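## Task

Move all six tray parts into the two totes so each tote holds a single kind of part. Every part, including any already in a tote, must end up inside a tote. A part resting on or hanging over a tote's wall or inner ledge is not inside. Only parts may be in or on the totes. At the end the grippers must be open and away, and nothing may stay in place only because the robot holds it.

## Robot and tools

Robot: two 6-joint arms, left_arm and right_arm, each with a parallel two-finger gripper and a wrist camera. Head cameras cam_head_left and cam_head_right and wrist cameras cam_left_wrist and cam_right_wrist each give 896x504 images.

Frame: one scene frame. Origin on the floor at the centre of the robot's foot, +z up, +x forward, +y toward the robot's own left. left_arm is the +y arm; arm names do not refer to image sides. Arm bases sit at (+0.141, +0.301, +1.476) m for left_arm and (+0.141, -0.301, +1.476) m for right_arm. A gripper's fingers point along its own +z and close along its own y.

execute_actions takes "actions", a list with zero or one entry, and optional "pictures" (true/false). An empty list only reports the state. A wait is {"steps": N} with N up to 300 control steps (1/30 s each), sending no new command. A motion is {"rows": [...], "steps": N} with 1 to 15 rows and N up to 15 (default 15); one row is applied per step and the final row repeats to fill the remaining steps. A refused call moves nothing.

Each row is a single list of 14 numbers for both arms together, each in [-1, 1]: left_arm waist, shoulder, elbow, wrist pitch, wrist yaw, wrist roll, gripper opening, then the same seven for right_arm. Always give all 14, even if one arm stays still.

The six joint numbers are offsets, not poses, in joint space. They are measured from the joint angles printed in the most recent result that lists them; before any such result in the scene, and for later calls within the same reply, they count from where the arm is when the action begins. They do not add up row after row. Scale: 1.0 equals 1.264 rad waist, 1.32 shoulder, 1.276 elbow, 1.83 wrist pitch, 1.686 wrist yaw, 2.022 wrist roll. Joint ranges (rad): waist -2.880 to 2.880, shoulder 0.000 to 3.142, elbow 0.000 to 3.019, wrist pitch -1.693 to 1.571, wrist yaw -1.571 to 1.571, wrist roll -2.094 to 2.094. A request beyond a range by over 0.019 rad is refused; true ends may differ by up to 0.019 rad, and a joint pushed past its true end stops there, reported as "joint sent to its limit" (possibly about an earlier action). Absence of that line proves nothing.

The seventh number per arm is an absolute opening: +1 fully open, -1 closed. Between the extremes the fingers go to where grip_measured would equal the value. To hold a part, command roughly 0.03 below its grip_measured; less than that grips more gently. Pads push up to about 50 to 62 N, briefly more on contact, and grip thin (under 2 mm) parts weaker.

Motion is speed-limited: each joint's target stays within a fixed lead of its measured angle (0.264 waist, 0.32 shoulder, 0.276 elbow, 0.33 wrist pitch, 0.186 wrist yaw, 0.522 wrist roll, rad), and targets are scaled back if they would put a gripper more than 70 mm from its measured position in one step. Big offsets therefore take several actions. Between calls the arms keep heading toward the last row sent until they nearly stop or a step is HELD. Sending zeros is not a pause: it pulls the arm back to the reference angles, and arms can sag under zero offsets, so in a reply's first call command the offset back to the desired angles and use zeros afterwards, increasing the aim if a joint still lags.

Results: a state line gives each gripper's end_effector_position (m, the point between the finger pads about 1 cm behind the tips) and end_effector_quat_wxyz in the scene frame; reported positions may be off, more at long reach. Joint positions and Joint velocities list each arm's six joints (rad, rad/s) followed by finger gap (m, m/s; 0.094 m fully open). grip_measured is the opening on the command scale, each gripper off by up to about 1 mm. Joint torques are raw drive outputs with offsets and noise. "joint command not followed" means a clearance check altered targets; HELD marks steps whose row was partly or fully not sent. MOTOR HOT warns from 85 °C; at 100 °C an OVER-TEMPERATURE FAULT drops that arm until it cools, so avoid holding loads long.

zoom_image takes "camera" (one of the four names) and "region" [x0, y0, x1, y1] in image pixels from the top-left, at most 504 by 504, and returns a closer view of that camera's latest image. read_manual(section="licences") returns only licence texts. finished_scene(scene) ends scene 1 or 2 permanently and reports success; the next scene's task comes with it.

Avoid: dropping or flinging parts, slamming, hard pushes, arms striking or pressing on each other, knocking anything out of the work area, and leaving parts on tote rims. Occasional outside tugs on held parts or pushes on loose ones can occur. Finish with open grippers clear of the totes.

Each tool is called after ">>>" as name(argument=value, ...), one argument or row to a line, values as JSON.

## Session

>>> execute_actions(
  actions=[],
)

Scene clock: 0.00 s of 6600.00 s.
left_arm: end_effector_position=(+0.3630, +0.6425, +1.1330) grip_measured=+0.251 end_effector_quat_wxyz=(-0.016, +0.967, -0.255, -0.023) | right_arm: end_effector_position=(+0.4347, -0.0791, +1.1794) grip_measured=+1.000 end_effector_quat_wxyz=(-0.107, -0.711, +0.660, +0.219)
Joint positions: left_arm=[ 2.262  1.078  0.616  0.176  0.617 -1.993  0.059] | right_arm=[-0.518  1.496  0.827 -0.453  0.77  -1.177  0.094]
Joint velocities: left_arm=[-0.005 -0.024  0.022 -0.002 -0.022 -0.037  0.   ] | right_arm=[ 0.005  0.005 -0.012 -0.017 -0.007  0.022  0.   ]
Joint torques (N m, as the arm reports them, + toward a larger angle): no reading
Motor temperatures (°C, as the motors report them): left_arm=[21 21 23 24 21 23] | right_arm=[22 22 21 22 23 24]

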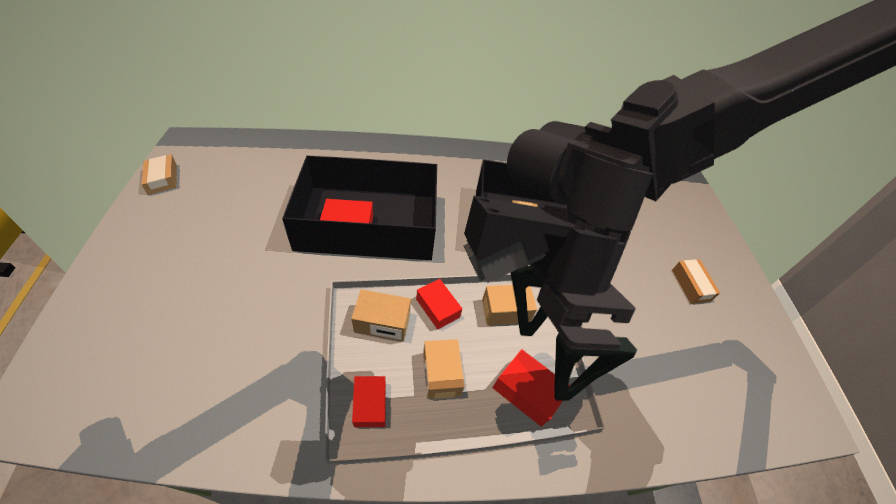

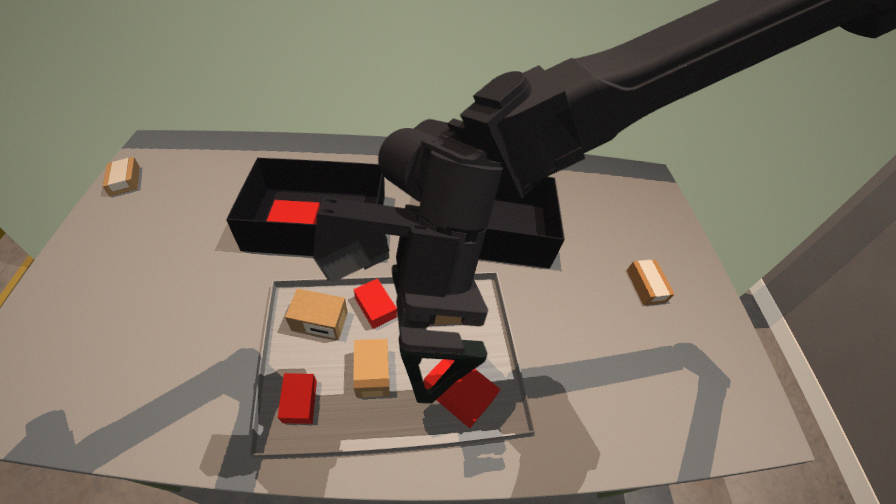

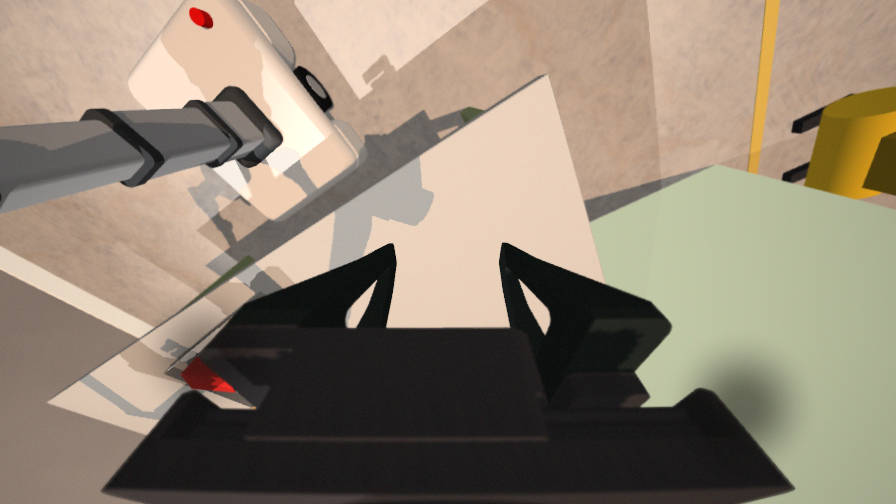

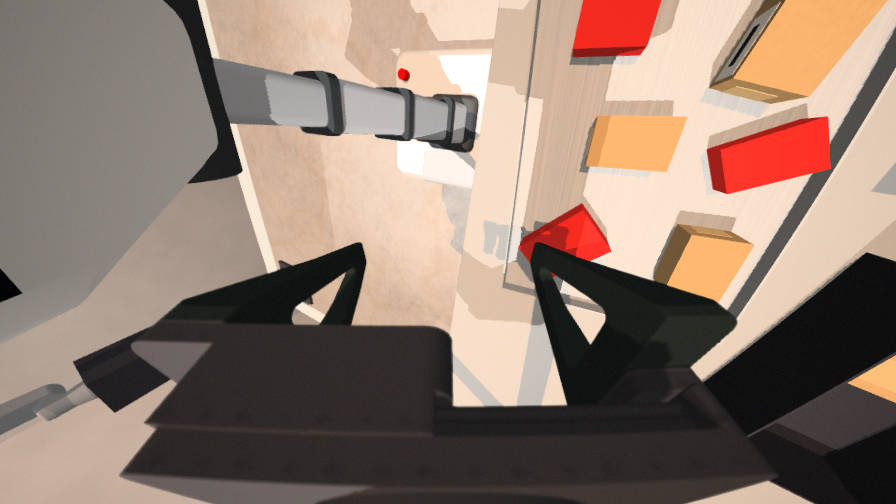

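>>> zoom_image(
  camera="cam_head_left",
  region=[270, 140, 670, 470],
)

>>> zoom_image(
  camera="cam_right_wrist",
  region=[480, 0, 896, 400],
)

Region (270, 140, 670, 470) of cam_head_left's 896x504 image, scaled by 1.260, with more detail than that image has; it fills the top 416 rows of this view, and the rest is white.

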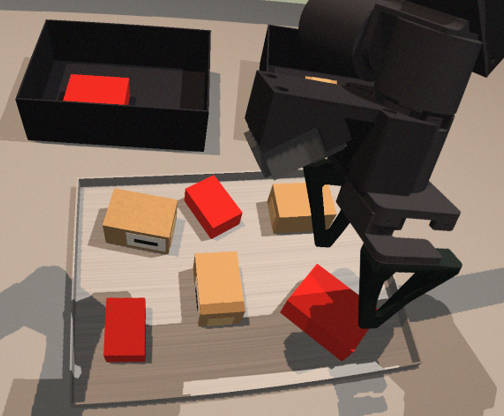

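Region (480, 0, 896, 400) of cam_right_wrist's 896x504 image, scaled by 1.212, with more detail than that image has; it fills the top 485 rows of this view, and the rest is white.

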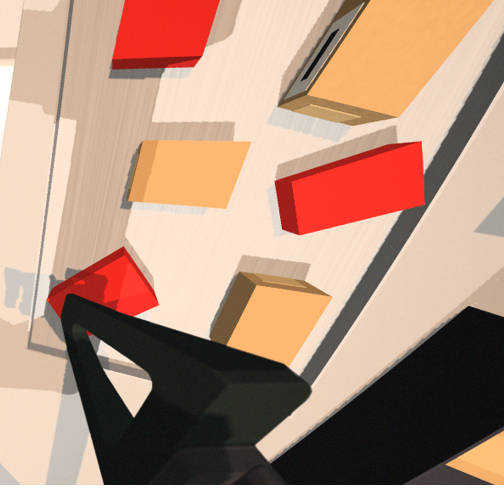

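>>> execute_actions(
  actions=[
    {"rows": [[0,0,0,0,0,0,0.25, 0.0095,-0.4,-0.389,0.36,0.149,1.0,1.0]], "steps": 15},
  ],
  pictures=false,
)

Scene clock: 51.13 s of 6600.00 s.
left_arm: end_effector_position=(+0.3630, +0.6425, +1.1330) grip_measured=+0.251 end_effector_quat_wxyz=(-0.016, +0.967, -0.255, -0.023) | right_arm: end_effector_position=(+0.4517, -0.2265, +1.2390) grip_measured=+1.000 end_effector_quat_wxyz=(+0.000, +0.127, +0.992, -0.005)
Joint positions: left_arm=[ 2.262  1.078  0.616  0.176  0.617 -1.993  0.059] | right_arm=[-0.517  0.951  0.331  0.196  1.023  0.169  0.094]
Joint velocities: left_arm=[ 0.015 -0.005  0.012  0.007  0.007 -0.007 -0.   ] | right_arm=[-0.005  0.23  -0.022  0.002 -0.037  2.864  0.   ]
Joint torques (N m, as the arm reports them, + toward a larger angle): left_arm=[ 3.14 -6.69 -0.64 -0.26 -0.1  -0.13] | right_arm=[ 2.53 -3.22 -0.21  0.68  0.05 -0.03]
Motor temperatures (°C, as the motors report them): left_arm=[21 22 23 24 21 23] | right_arm=[23 22 21 22 23 24]
Steps of this call (steps 1 to 90: nothing new was sent; then 47.63 s passed at rest; steps 91 to 105: all 15 steps of this action). Readings (joint positions):
91: left_arm=[2.262 1.078 0.616 0.176 0.617 -1.993] | right_arm=[-0.517 1.482 0.804 -0.404 0.829 -1.121]
92: left_arm=[2.262 1.078 0.616 0.176 0.617 -1.993] | right_arm=[-0.517 1.444 0.750 -0.311 0.900 -1.045]
94: left_arm=[2.262 1.078 0.616 0.176 0.617 -1.993] | right_arm=[-0.517 1.311 0.612 -0.145 0.980 -0.892]
98: left_arm=[2.262 1.078 0.616 0.176 0.617 -1.993] | right_arm=[-0.517 0.981 0.360 0.136 1.021 -0.520]
105: the state above

>>> execute_actions(
  actions=[
    {"rows": [[0,0,0,0,0,0,0.25, 0.008,0.013,0,0.005,0,0.655,1.0]], "steps": 15},
  ],
)

Scene clock: 52.77 s of 6600.00 s.
left_arm: end_effector_position=(+0.3630, +0.6425, +1.1330) grip_measured=+0.251 end_effector_quat_wxyz=(-0.016, +0.967, -0.255, -0.023) | right_arm: end_effector_position=(+0.4492, -0.2247, +1.2379) grip_measured=+1.000 end_effector_quat_wxyz=(+0.001, +0.695, +0.719, -0.006)
Joint positions: left_arm=[ 2.262  1.078  0.616  0.176  0.617 -1.993  0.059] | right_arm=[-0.517  0.962  0.331  0.196  1.023  1.461  0.094]
Joint velocities: left_arm=[-0.015 -0.005  0.012  0.002 -0.007  0.007 -0.   ] | right_arm=[-0.005 -0.015  0.002 -0.012  0.066  0.227  0.   ]
Joint torques (N m, as the arm reports them, + toward a larger angle): left_arm=[ 2.95 -6.65 -0.56 -0.3  -0.1  -0.13] | right_arm=[ 1.94 -2.76 -0.25  0.71  0.19  0.04]
Motor temperatures (°C, as the motors report them): left_arm=[21 22 23 24 21 23] | right_arm=[23 22 21 22 23 24]
Steps of this call (steps 1 to 34: the robot went on to your last target; steps 35 to 49: all 15 steps of this action). Readings (joint positions):
35: left_arm=[2.262 1.078 0.616 0.176 0.617 -1.993] | right_arm=[-0.517 0.962 0.331 0.196 1.023 0.912]
36: left_arm=[2.262 1.078 0.616 0.176 0.617 -1.993] | right_arm=[-0.517 0.962 0.331 0.196 1.023 1.012]
38: left_arm=[2.262 1.078 0.616 0.176 0.617 -1.993] | right_arm=[-0.517 0.962 0.331 0.196 1.023 1.181]
42: left_arm=[2.262 1.078 0.616 0.176 0.617 -1.993] | right_arm=[-0.517 0.962 0.331 0.196 1.023 1.363]
49: the state above

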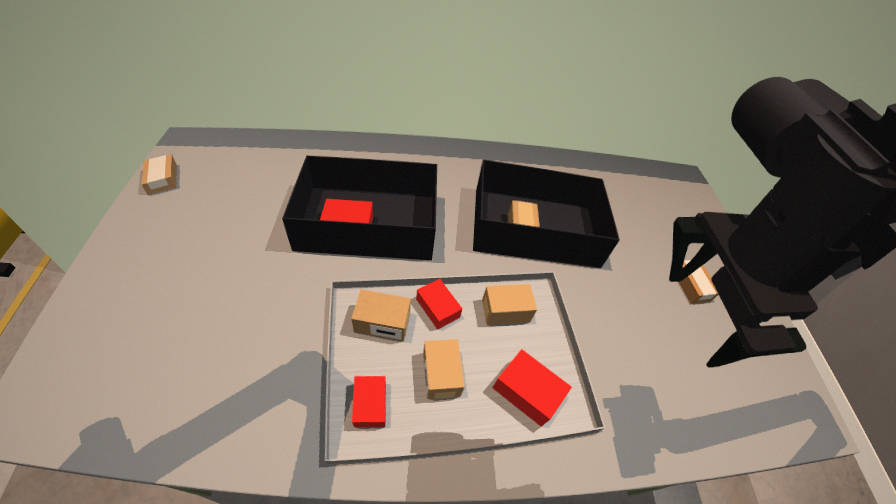

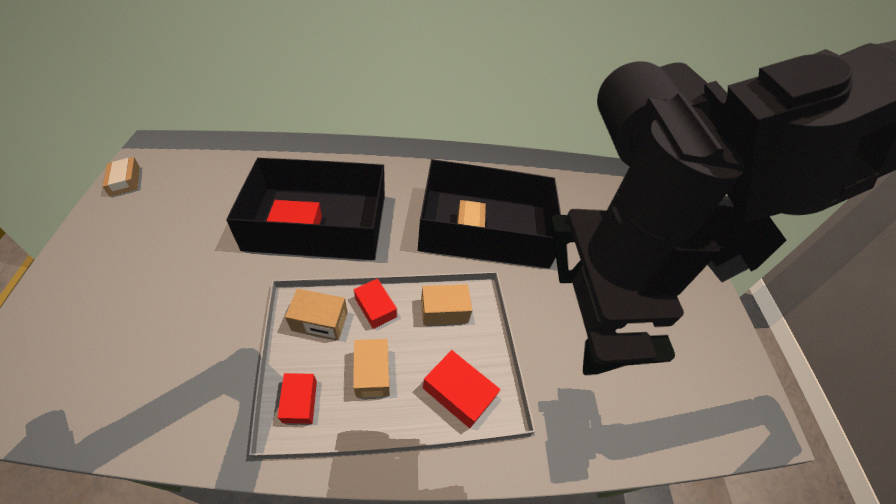

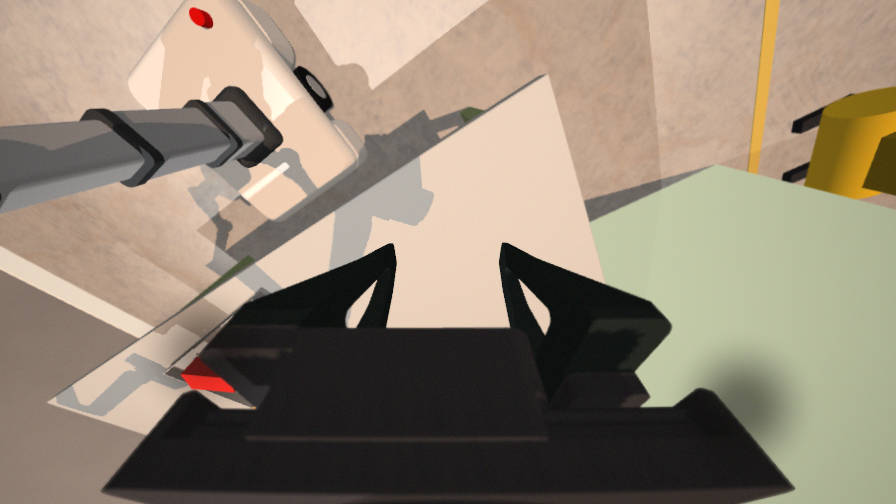

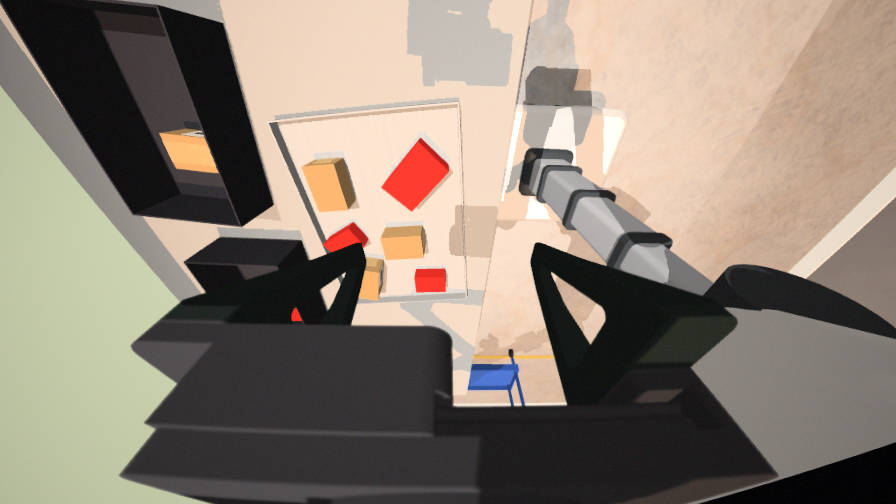

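>>> zoom_image(
  camera="cam_right_wrist",
  region=[250, 80, 500, 320],
)

>>> zoom_image(
  camera="cam_head_left",
  region=[300, 260, 620, 470],
)

Region (250, 80, 500, 320) of cam_right_wrist's 896x504 image, scaled by 2.016, with more detail than that image has; it fills the top 484 rows of this view, and the rest is white.

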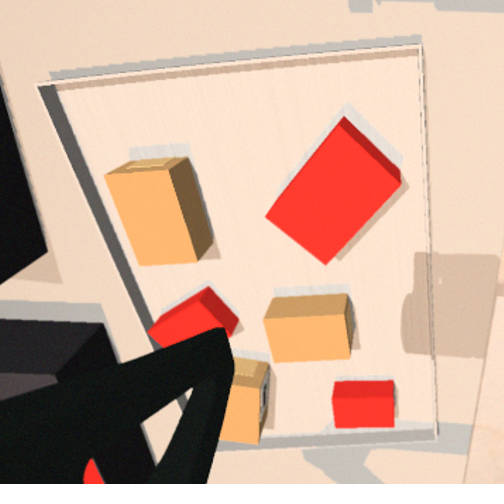

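Region (300, 260, 620, 470) of cam_head_left's 896x504 image, scaled by 1.575, with more detail than that image has; it fills the top 331 rows of this view, and the rest is white.

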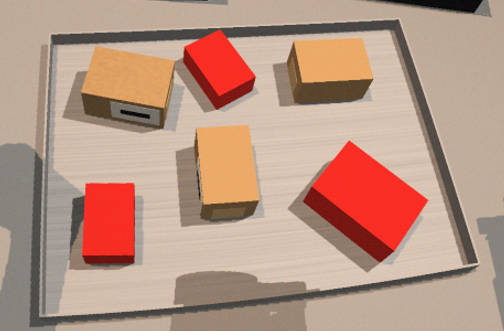

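>>> zoom_image(
  camera="cam_right_wrist",
  region=[290, 120, 470, 230],
)

>>> zoom_image(
  camera="cam_right_wrist",
  region=[310, 210, 480, 310],
)

Region (290, 120, 470, 230) of cam_right_wrist's 896x504 image, scaled by 2.800, with more detail than that image has.

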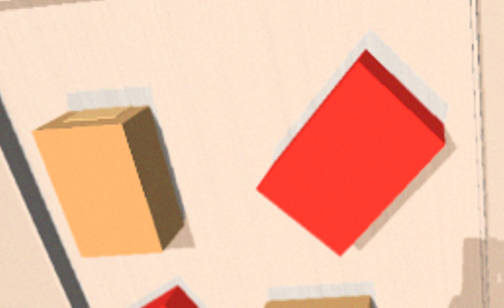

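Region (310, 210, 480, 310) of cam_right_wrist's 896x504 image, scaled by 2.965, with more detail than that image has; it fills the top 296 rows of this view, and the rest is white.

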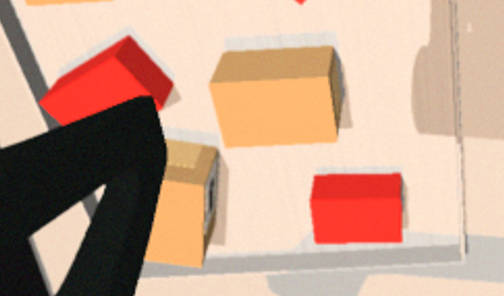

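>>> zoom_image(
  camera="cam_head_left",
  region=[260, 140, 640, 290],
)

Region (260, 140, 640, 290) of cam_head_left's 896x504 image, scaled by 1.326, with more detail than that image has; it fills the top 199 rows of this view, and the rest is white.

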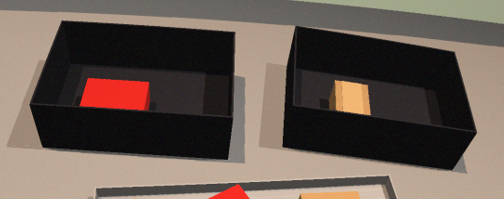

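>>> execute_actions(
  actions=[
    {"rows": [[-1.0,0,0,0.177,-0.788,1.0,1.0, -0.2215,0.517,0.694,-0.039,-0.161,-0.113,1.0]], "steps": 15},
  ],
  pictures=false,
)

Scene clock: 139.63 s of 6600.00 s.
left_arm: end_effector_position=(+0.5364, +0.4555, +1.0817) grip_measured=+1.000 end_effector_quat_wxyz=(-0.137, +0.637, -0.752, -0.101) | right_arm: end_effector_position=(+0.6207, -0.1125, +1.0038) grip_measured=+1.000 end_effector_quat_wxyz=(-0.027, +0.664, +0.747, -0.005)
Joint positions: left_arm=[ 1.324  1.084  0.62   0.467 -0.509 -0.923  0.094] | right_arm=[-0.775  1.675  1.16   0.134  0.753  1.271  0.094]
Joint velocities: left_arm=[-2.173 -0.015  0.007  0.017 -2.044  2.132  0.   ] | right_arm=[ 0.005  0.181  1.053 -0.002 -0.066 -0.212  0.   ]
Joint torques (N m, as the arm reports them, + toward a larger angle): left_arm=[-1.55 -9.45 -1.2   1.34  0.   -0.02] | right_arm=[  5.75 -12.74  -1.16  -0.05   0.18  -0.07]
Motor temperatures (°C, as the motors report them): left_arm=[21 22 23 24 21 23] | right_arm=[23 22 21 22 23 24]
From where the robot then was, a joint's target lay farther than a number of 1.0 reaches, so one or more steps of this call were cut to that.
Steps of this call (steps 1 to 30: the robot went on to your last target; steps 31 to 90: nothing new was sent; then 83.37 s passed at rest; steps 91 to 105: all 15 steps of this action). Readings (joint positions):
91: left_arm=[2.247 1.078 0.612 0.209 0.552 -1.944] | right_arm=[-0.530 0.975 0.344 0.188 0.977 1.466]
92: left_arm=[2.211 1.082 0.607 0.272 0.476 -1.876] | right_arm=[-0.566 1.013 0.377 0.173 0.920 1.441]
94: left_arm=[2.100 1.084 0.610 0.365 0.329 -1.738] | right_arm=[-0.652 1.130 0.483 0.157 0.832 1.398]
98: left_arm=[1.830 1.084 0.620 0.449 0.026 -1.445] | right_arm=[-0.750 1.395 0.743 0.149 0.776 1.335]
105: the state above

>>> execute_actions(
  actions=[
    {"rows": [[-0.384,0.546,0.167,0.116,-0.12,0.55,1.0, -0.017,-0.023,0.044,-0.005,-0.001,-0.019,1.0]], "steps": 15},
  ],
)

Scene clock: 142.23 s of 6600.00 s.
left_arm: end_effector_position=(+0.4772, +0.1390, +0.9919) grip_measured=+1.000 end_effector_quat_wxyz=(-0.006, -0.062, +0.998, +0.016) | right_arm: end_effector_position=(+0.6712, -0.1286, +1.0080) grip_measured=+1.000 end_effector_quat_wxyz=(+0.001, +0.677, +0.736, +0.012)
Joint positions: left_arm=[ 0.872  1.78   0.842  0.649 -0.712  0.144  0.094] | right_arm=[-0.775  1.644  1.221  0.133  0.752  1.24   0.094]
Joint velocities: left_arm=[-0.083  1.226 -0.007 -0.012 -0.007  0.154  0.   ] | right_arm=[ 0.005 -0.024 -0.002  0.017 -0.007 -0.022  0.   ]
Joint torques (N m, as the arm reports them, + toward a larger angle): left_arm=[-10.63  -9.2   -4.02   1.14   0.01   0.01] | right_arm=[ 5.81 -9.38 -0.39  0.07  0.12 -0.14]
Motor temperatures (°C, as the motors report them): left_arm=[21 22 23 24 21 23] | right_arm=[23 22 21 22 23 24]
Steps of this call (steps 1 to 45: the robot went on to your last target; steps 46 to 63: nothing new was sent; steps 64 to 78: all 15 steps of this action). Readings (joint positions):
64: left_arm=[0.981 1.097 0.628 0.491 -0.715 0.024] | right_arm=[-0.775 1.644 1.221 0.133 0.752 1.240]
65: left_arm=[0.969 1.129 0.653 0.522 -0.718 0.039] | right_arm=[-0.775 1.644 1.221 0.133 0.752 1.240]
67: left_arm=[0.937 1.231 0.731 0.575 -0.718 0.065] | right_arm=[-0.775 1.644 1.221 0.133 0.752 1.240]
71: left_arm=[0.888 1.444 0.829 0.628 -0.712 0.098] | right_arm=[-0.775 1.644 1.221 0.133 0.752 1.240]
78: the state above

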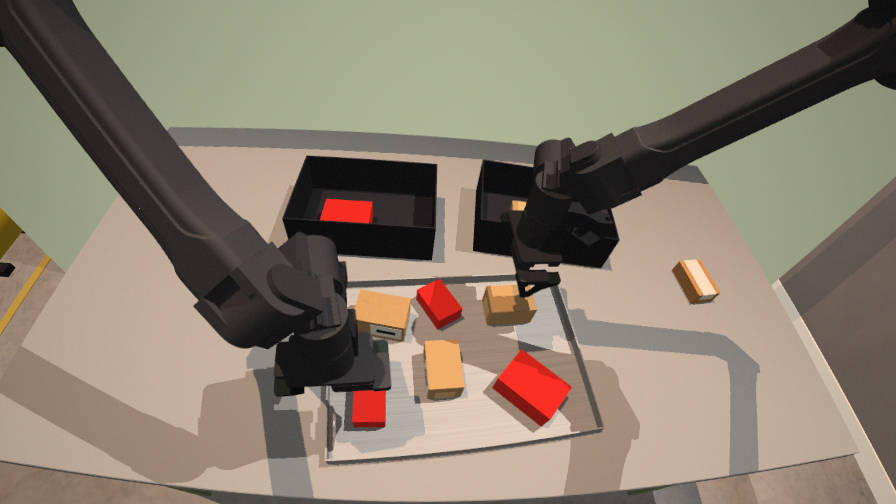

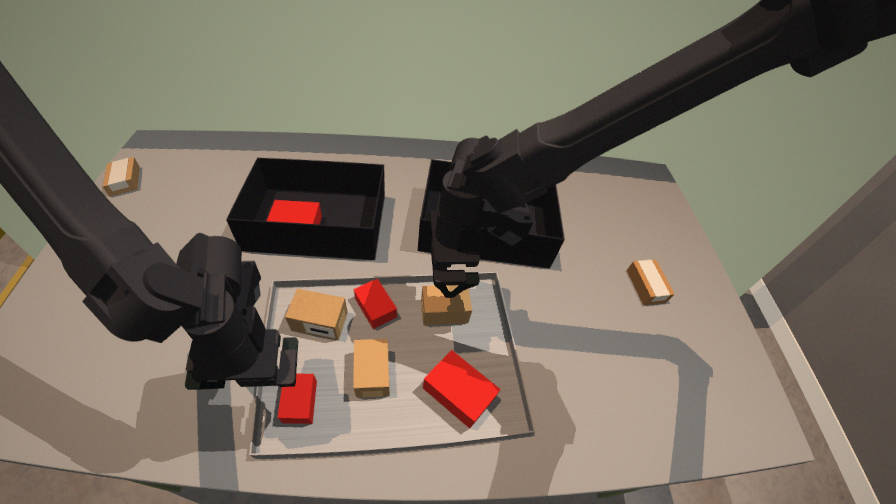

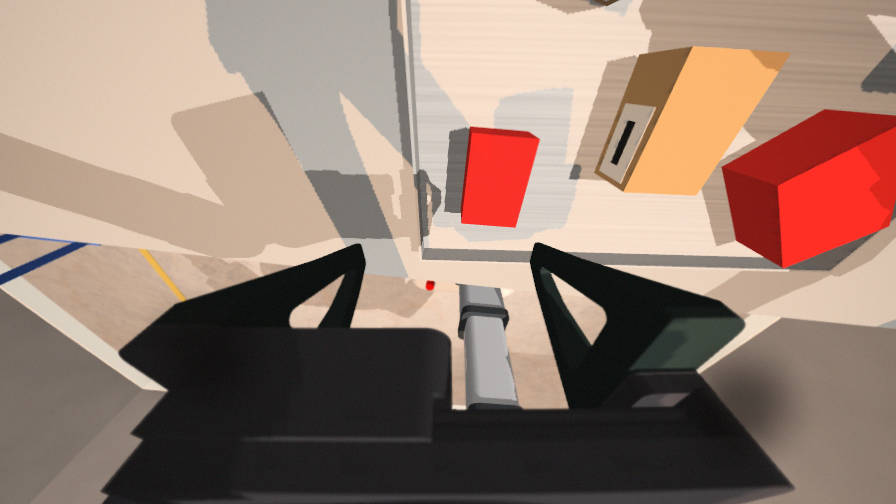

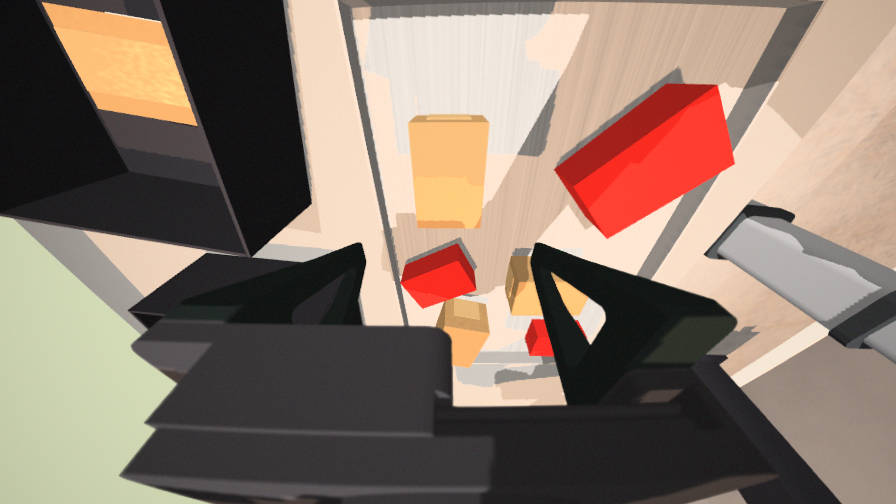

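>>> execute_actions(
  actions=[
    {"rows": [[-0.0265,0.019,-0.007,0.017,0,0.022,1.0, -0.023,0.02,0.025,-0.002,-0.01,-0.003,1.0],[-0.0265,0.019,-0.007,0.017,0,0.022,1.0, -0.046,0.045,0.055,-0.004,-0.02,-0.006,1.0],[-0.0265,0.019,-0.007,0.017,0,0.022,1.0, -0.07,0.07,0.085,-0.006,-0.032,-0.009,1.0],[-0.0265,0.019,-0.007,0.017,0,0.022,1.0, -0.07,0.07,0.085,-0.006,-0.032,-0.009,1.0],[-0.0265,0.019,-0.007,0.017,0,0.022,1.0, -0.09,0.095,0.115,-0.008,-0.043,-0.012,1.0],[-0.0265,0.019,-0.007,0.017,0,0.022,1.0, -0.09,0.095,0.115,-0.008,-0.043,-0.012,1.0],[-0.0265,0.019,-0.007,0.017,0,0.022,1.0, -0.105,0.118,0.14,-0.01,-0.052,-0.014,1.0],[-0.0265,0.019,-0.007,0.017,0,0.022,1.0, -0.105,0.118,0.14,-0.01,-0.052,-0.014,1.0],[-0.0265,0.019,-0.007,0.017,0,0.022,1.0, -0.116,0.137,0.162,-0.012,-0.059,-0.016,1.0]], "steps": 15},
  ],
)

Scene clock: 157.27 s of 6600.00 s.
left_arm: end_effector_position=(+0.4672, +0.1300, +0.9941) grip_measured=+1.000 end_effector_quat_wxyz=(-0.009, -0.042, +0.999, +0.010) | right_arm: end_effector_position=(+0.6633, -0.1585, +0.8982) grip_measured=+1.000 end_effector_quat_wxyz=(+0.003, +0.682, +0.731, -0.017)
Joint positions: left_arm=[ 0.862  1.801  0.833  0.664 -0.712  0.173  0.094] | right_arm=[-0.928  1.825  1.423  0.119  0.659  1.218  0.094]
Joint velocities: left_arm=[ 0.005 -0.005 -0.002 -0.002  0.007 -0.007  0.   ] | right_arm=[-0.015  0.063  0.002 -0.012  0.022 -0.007  0.   ]
Joint torques (N m, as the arm reports them, + toward a larger angle): left_arm=[-10.29  -5.33  -3.48   0.47   0.02   0.03] | right_arm=[  7.3  -11.26   0.24   0.19  -0.07  -0.15]
Motor temperatures (°C, as the motors report them): left_arm=[22 22 23 24 21 23] | right_arm=[23 23 21 22 23 24]
Steps of this call (steps 1 to 30: the robot went on to your last target; steps 31 to 90: nothing new was sent; then 11.53 s passed at rest; steps 91 to 105: all 15 steps of this action). Readings (joint positions):
91: left_arm=[0.862 1.801 0.833 0.664 -0.712 0.173] | right_arm=[-0.776 1.644 1.224 0.133 0.747 1.240]
92: left_arm=[0.862 1.801 0.833 0.664 -0.712 0.173] | right_arm=[-0.779 1.650 1.233 0.133 0.736 1.239]
94: left_arm=[0.862 1.801 0.833 0.664 -0.712 0.173] | right_arm=[-0.795 1.680 1.282 0.130 0.708 1.236]
98: left_arm=[0.862 1.801 0.833 0.664 -0.712 0.173] | right_arm=[-0.860 1.755 1.383 0.130 0.672 1.226]
105: the state above

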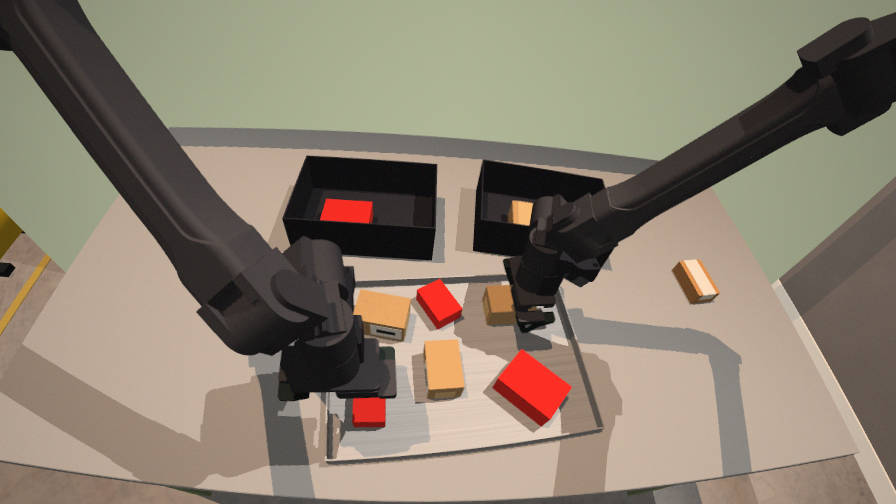

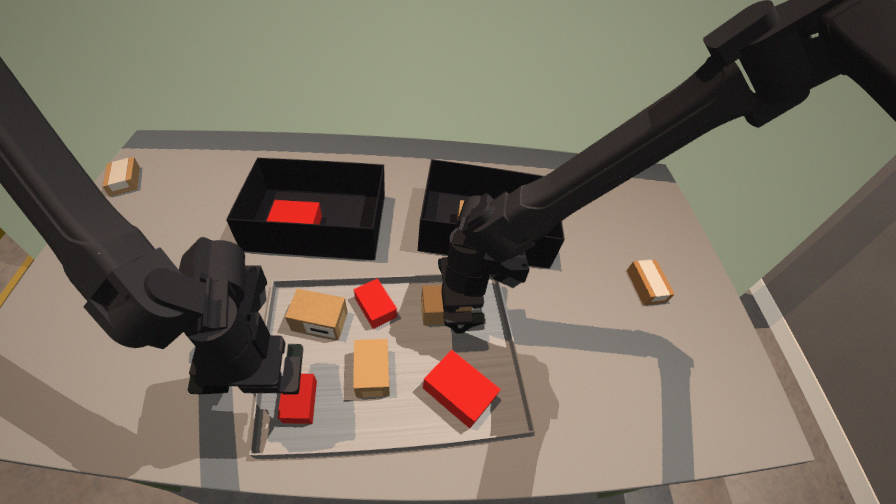

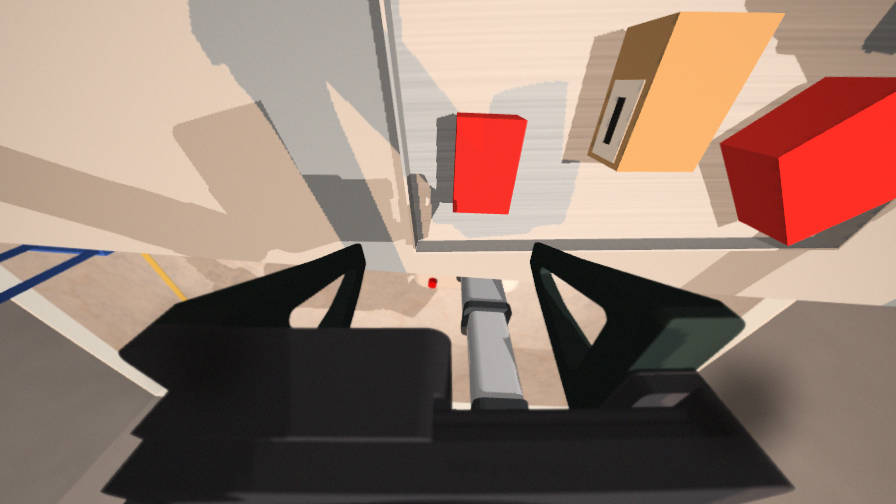

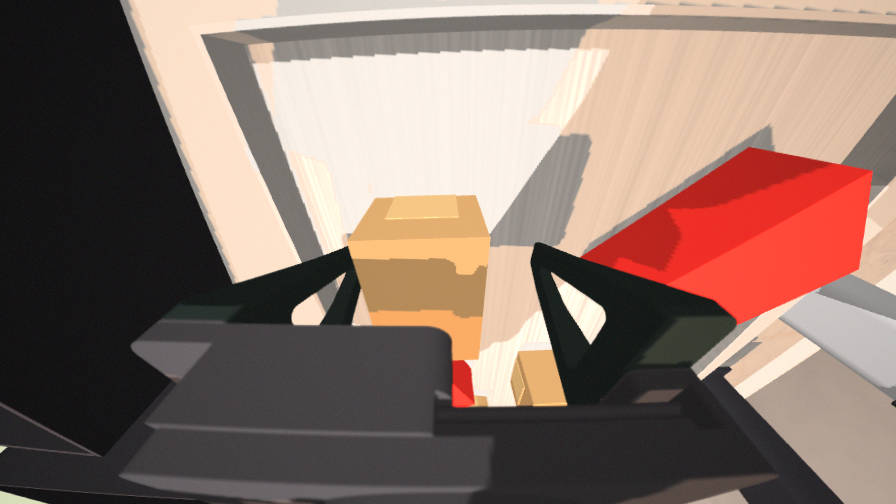

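>>> execute_actions(
  actions=[
    {"rows": [[0.01,0.025,0.04,-0.006,0.01,0.006,1.0, 0.015,0,0.004,0,-0.004,-0.005,1.0],[0.02,0.05,0.08,-0.012,0.02,0.012,1.0, 0.03,0,0.004,0,-0.004,-0.005,1.0],[0.03,0.075,0.12,-0.018,0.03,0.019,1.0, 0.037,0,0.004,0,-0.004,-0.005,1.0],[0.03,0.075,0.12,-0.018,0.03,0.019,1.0, 0.037,0,0.004,0,-0.004,-0.005,1.0],[0.04,0.1,0.158,-0.023,0.04,0.025,1.0, 0.037,0,0.004,0,-0.004,-0.005,1.0],[0.04,0.1,0.158,-0.023,0.04,0.025,1.0, 0.037,0,0.004,0,-0.004,-0.005,1.0],[0.048,0.123,0.19,-0.028,0.048,0.03,1.0, 0.037,0,0.004,0,-0.004,-0.005,1.0],[0.048,0.123,0.19,-0.028,0.048,0.03,1.0, 0.037,0,0.004,0,-0.004,-0.005,1.0],[0.0546,0.141,0.2165,-0.0314,0.0546,0.0346,1.0, 0.037,0,0.004,0,-0.004,-0.005,1.0]], "steps": 15},
  ],
)

Scene clock: 175.13 s of 6600.00 s.
left_arm: end_effector_position=(+0.4936, +0.0979, +0.9040) grip_measured=+1.000 end_effector_quat_wxyz=(+0.006, -0.037, +0.999, -0.004) | right_arm: end_effector_position=(+0.6674, -0.1444, +0.9053) grip_measured=+1.000 end_effector_quat_wxyz=(-0.001, +0.679, +0.734, -0.006)
Joint positions: left_arm=[ 0.921  1.992  1.109  0.623 -0.622  0.222  0.094] | right_arm=[-0.906  1.826  1.423  0.118  0.657  1.214  0.094]
Joint velocities: left_arm=[-0.005  0.024  0.007 -0.022  0.037 -0.022  0.   ] | right_arm=[-0.024 -0.005  0.022  0.012  0.066 -0.051  0.   ]
Joint torques (N m, as the arm reports them, + toward a larger angle): left_arm=[-9.26 -6.33 -3.13 -0.75  0.13  0.05] | right_arm=[  9.59 -10.81   0.17   0.41   0.    -0.14]
Motor temperatures (°C, as the motors report them): left_arm=[22 22 23 24 21 23] | right_arm=[23 23 21 22 23 24]
Steps of this call (steps 1 to 15: the robot went on to your last target; steps 16 to 90: nothing new was sent; then 14.37 s passed at rest; steps 91 to 105: all 15 steps of this action). Readings (joint positions):
91: left_arm=[0.862 1.803 0.838 0.664 -0.706 0.173] | right_arm=[-0.928 1.826 1.423 0.118 0.657 1.214]
92: left_arm=[0.863 1.811 0.854 0.663 -0.695 0.174] | right_arm=[-0.927 1.826 1.423 0.118 0.657 1.214]
94: left_arm=[0.867 1.851 0.924 0.654 -0.669 0.182] | right_arm=[-0.925 1.826 1.423 0.118 0.657 1.214]
98: left_arm=[0.889 1.935 1.057 0.641 -0.635 0.201] | right_arm=[-0.914 1.826 1.423 0.118 0.657 1.214]
105: the state above

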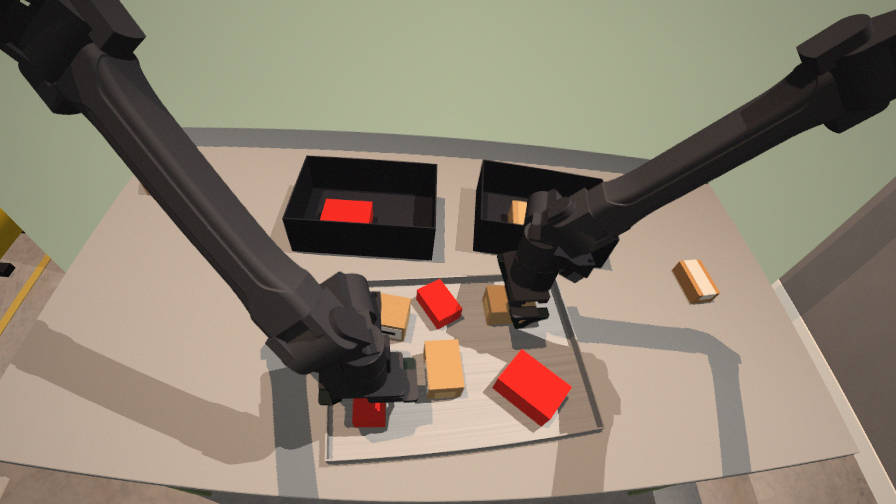

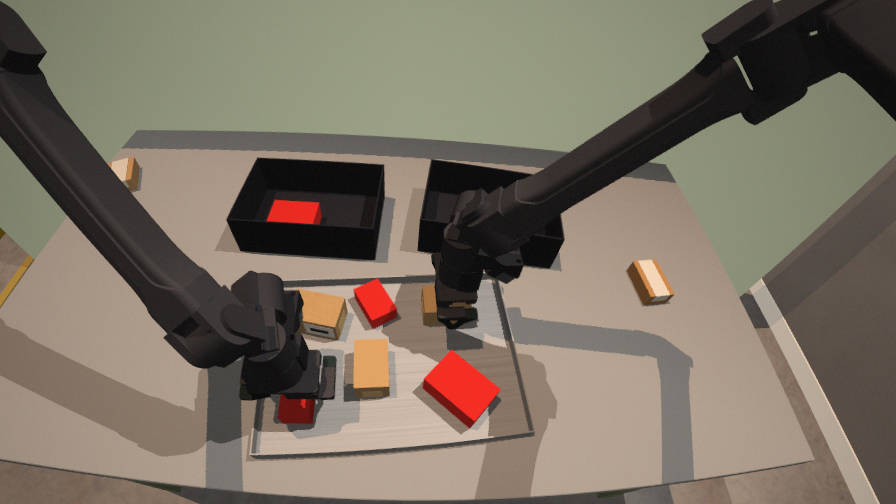

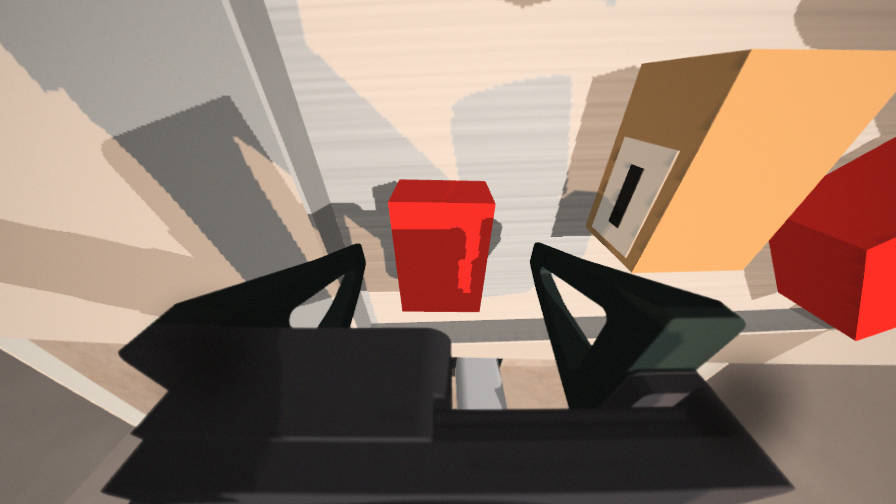

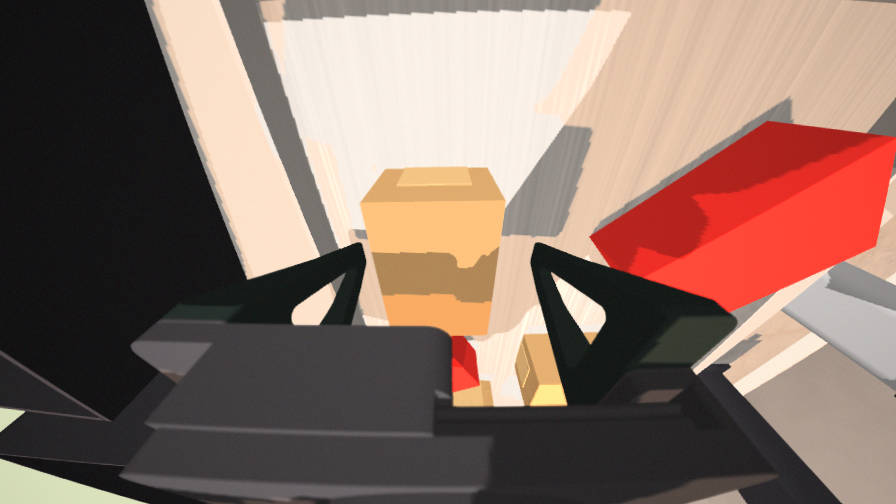

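>>> execute_actions(
  actions=[
    {"rows": [[0.008,0.008,0.014,-0.008,0.002,0.003,1.0, 0,0.007,0.012,-0.004,0,0,1.0],[0.015,0.015,0.028,-0.015,0.004,0.006,1.0, 0,0.014,0.024,-0.008,0,0,1.0],[0.022,0.0225,0.0415,-0.022,0.006,0.009,1.0, 0,0.02,0.036,-0.011,0,0,1.0],[0.022,0.0225,0.0415,-0.022,0.006,0.009,1.0, 0,0.02,0.036,-0.011,0,0,1.0],[0.022,0.0225,0.0415,-0.022,0.006,0.009,1.0, 0,0.02,0.036,-0.011,0,0,1.0],[0.022,0.0225,0.0415,-0.022,0.006,0.009,1.0, 0,0.02,0.036,-0.011,0,0,1.0],[0.022,0.0225,0.0415,-0.022,0.006,0.009,0.5, 0,0.02,0.036,-0.011,0,0,0.6],[0.022,0.0225,0.0415,-0.022,0.006,0.009,0.02, 0,0.02,0.036,-0.011,0,0,0.14]], "steps": 15},
  ],
)

Scene clock: 196.20 s of 6600.00 s.
left_arm: end_effector_position=(+0.5024, +0.0961, +0.8894) grip_measured=+0.046 end_effector_quat_wxyz=(+0.009, -0.037, +0.999, -0.003) | right_arm: end_effector_position=(+0.6824, -0.1453, +0.9008) grip_measured=+0.242 end_effector_quat_wxyz=(+0.006, +0.683, +0.730, -0.003)
Joint positions: left_arm=[ 0.93   2.014  1.16   0.601 -0.613  0.228  0.049] | right_arm=[-0.906  1.838  1.465  0.108  0.657  1.214  0.058]
Joint velocities: left_arm=[-0.015 -0.005 -0.012  0.002 -0.037 -0.007 -0.001] | right_arm=[-0.005 -0.005 -0.002 -0.012 -0.037 -0.022  0.001]
Joint torques (N m, as the arm reports them, + toward a larger angle): left_arm=[-8.73 -5.62 -2.94 -0.9   0.11  0.  ] | right_arm=[ 7.63 -9.66  0.38  0.02  0.15 -0.07]
Motor temperatures (°C, as the motors report them): left_arm=[22 22 23 24 21 23] | right_arm=[24 23 21 22 23 24]
Steps of this call (steps 1 to 15: the robot went on to your last target; steps 16 to 90: nothing new was sent; then 17.57 s passed at rest; steps 91 to 105: all 15 steps of this action). Readings (joint positions):
91: left_arm=[0.921 1.992 1.110 0.623 -0.621 0.228] | right_arm=[-0.906 1.826 1.425 0.118 0.657 1.214]
92: left_arm=[0.921 1.994 1.115 0.621 -0.620 0.228] | right_arm=[-0.906 1.828 1.428 0.117 0.657 1.214]
94: left_arm=[0.922 2.004 1.138 0.609 -0.615 0.228] | right_arm=[-0.906 1.834 1.446 0.110 0.657 1.214]
98: left_arm=[0.927 2.014 1.160 0.603 -0.613 0.228] | right_arm=[-0.906 1.838 1.465 0.109 0.657 1.214]
105: the state above

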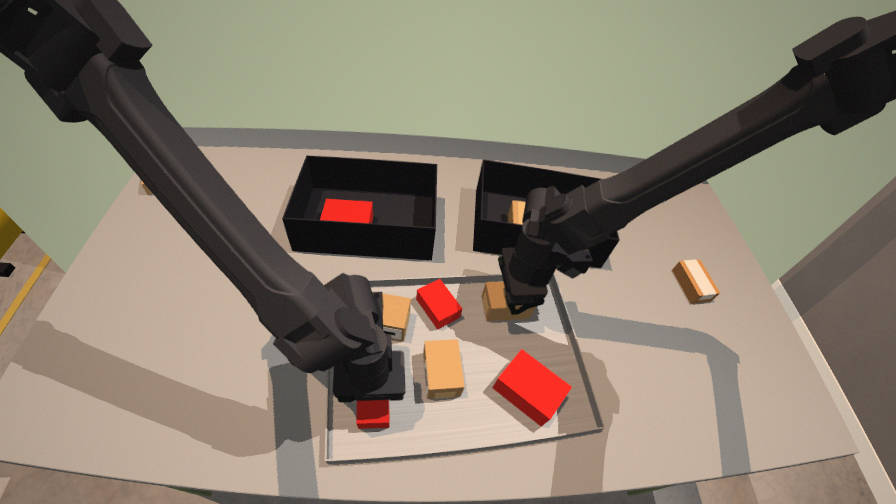

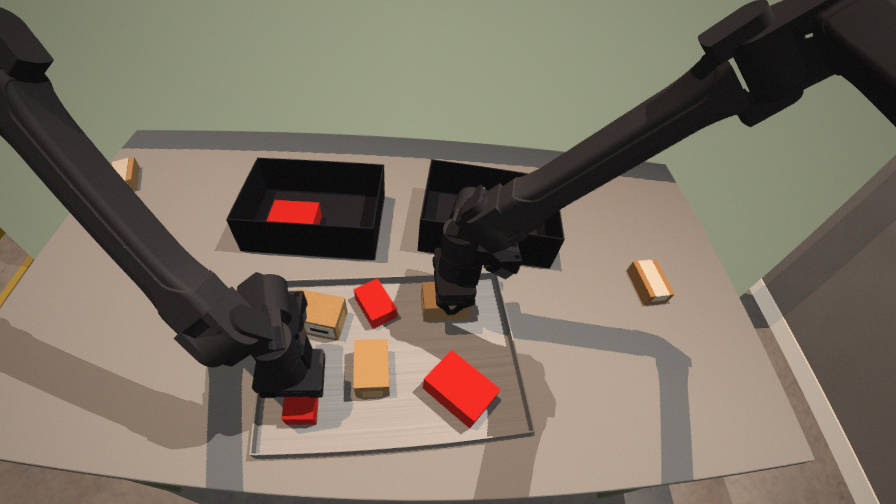

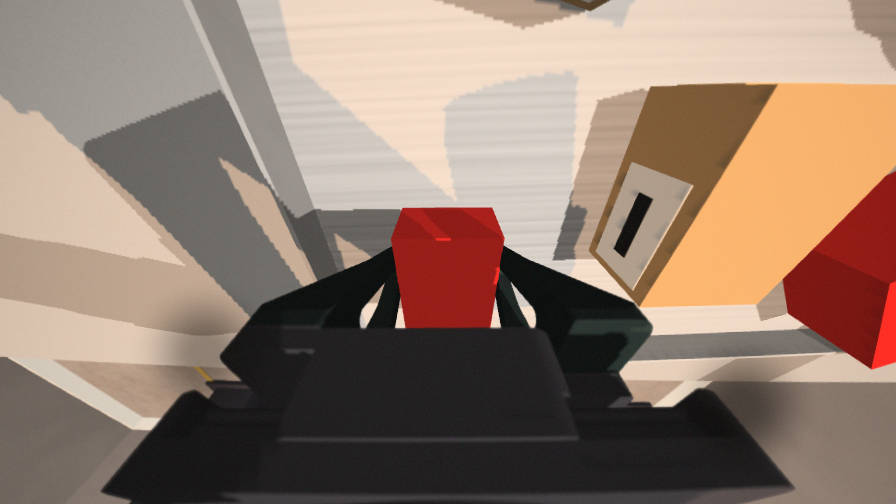

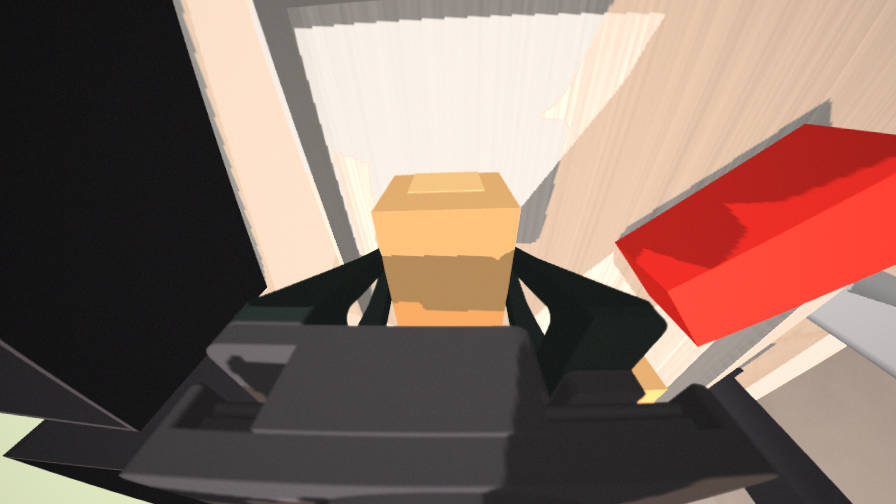

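>>> execute_actions(
  actions=[
    {"rows": [[-0.04,-0.066,-0.063,-0.013,-0.03,0.003,0.015, 0.034,-0.06,-0.048,-0.017,0.02,0.007,0.21],[-0.084,-0.132,-0.126,-0.026,-0.06,0.006,0.015, 0.068,-0.12,-0.097,-0.034,0.042,0.014,0.21],[-0.084,-0.132,-0.126,-0.026,-0.06,0.006,0.015, 0.068,-0.12,-0.097,-0.034,0.042,0.014,0.21],[-0.126,-0.198,-0.19,-0.038,-0.088,0.008,0.015, 0.103,-0.18,-0.145,-0.05,0.062,0.021,0.21],[-0.126,-0.198,-0.19,-0.038,-0.088,0.008,0.015, 0.103,-0.18,-0.145,-0.05,0.062,0.021,0.21],[-0.168,-0.264,-0.253,-0.051,-0.117,0.011,0.015, 0.137,-0.2407,-0.1937,-0.0674,0.0833,0.028,0.21]], "steps": 12},
  ],
  pictures=false,
)

Scene clock: 235.60 s of 6600.00 s.
left_arm: end_effector_position=(+0.5415, +0.1122, +1.0508) grip_measured=+0.046 end_effector_quat_wxyz=(+0.019, -0.011, +1.000, +0.001) | right_arm: end_effector_position=(+0.6845, -0.1602, +1.0301) grip_measured=+0.242 end_effector_quat_wxyz=(-0.004, +0.669, +0.744, -0.014)
Joint positions: left_arm=[ 0.73   1.654  0.857  0.53  -0.808  0.232  0.049] | right_arm=[-0.774  1.558  1.223 -0.003  0.792  1.253  0.058]
Joint velocities: left_arm=[-0.532 -0.523 -0.11  -0.012 -0.022 -0.007 -0.002] | right_arm=[ 0.474 -0.571 -0.056 -0.056 -0.051  0.11   0.   ]
Joint torques (N m, as the arm reports them, + toward a larger angle): left_arm=[-7.83 -3.03 -2.95 -0.99 -0.06  0.03] | right_arm=[ 6.93 -9.49  0.35  0.23  0.36 -0.04]
Motor temperatures (°C, as the motors report them): left_arm=[22 22 23 24 21 23] | right_arm=[24 23 21 22 23 24]
Steps of this call (steps 1 to 15: the robot went on to your last target; steps 16 to 90: nothing new was sent; then 36.00 s passed at rest; steps 91 to 102: all 12 steps of this action). Readings (joint positions):
91: left_arm=[0.928 2.009 1.156 0.600 -0.633 0.228] | right_arm=[-0.906 1.834 1.460 0.106 0.667 1.215]
92: left_arm=[0.923 1.995 1.138 0.595 -0.666 0.228] | right_arm=[-0.903 1.821 1.442 0.097 0.689 1.218]
94: left_arm=[0.905 1.936 1.069 0.579 -0.713 0.228] | right_arm=[-0.891 1.772 1.376 0.070 0.724 1.224]
98: left_arm=[0.828 1.784 0.933 0.549 -0.790 0.228] | right_arm=[-0.843 1.661 1.270 0.024 0.776 1.238]
102: the state above


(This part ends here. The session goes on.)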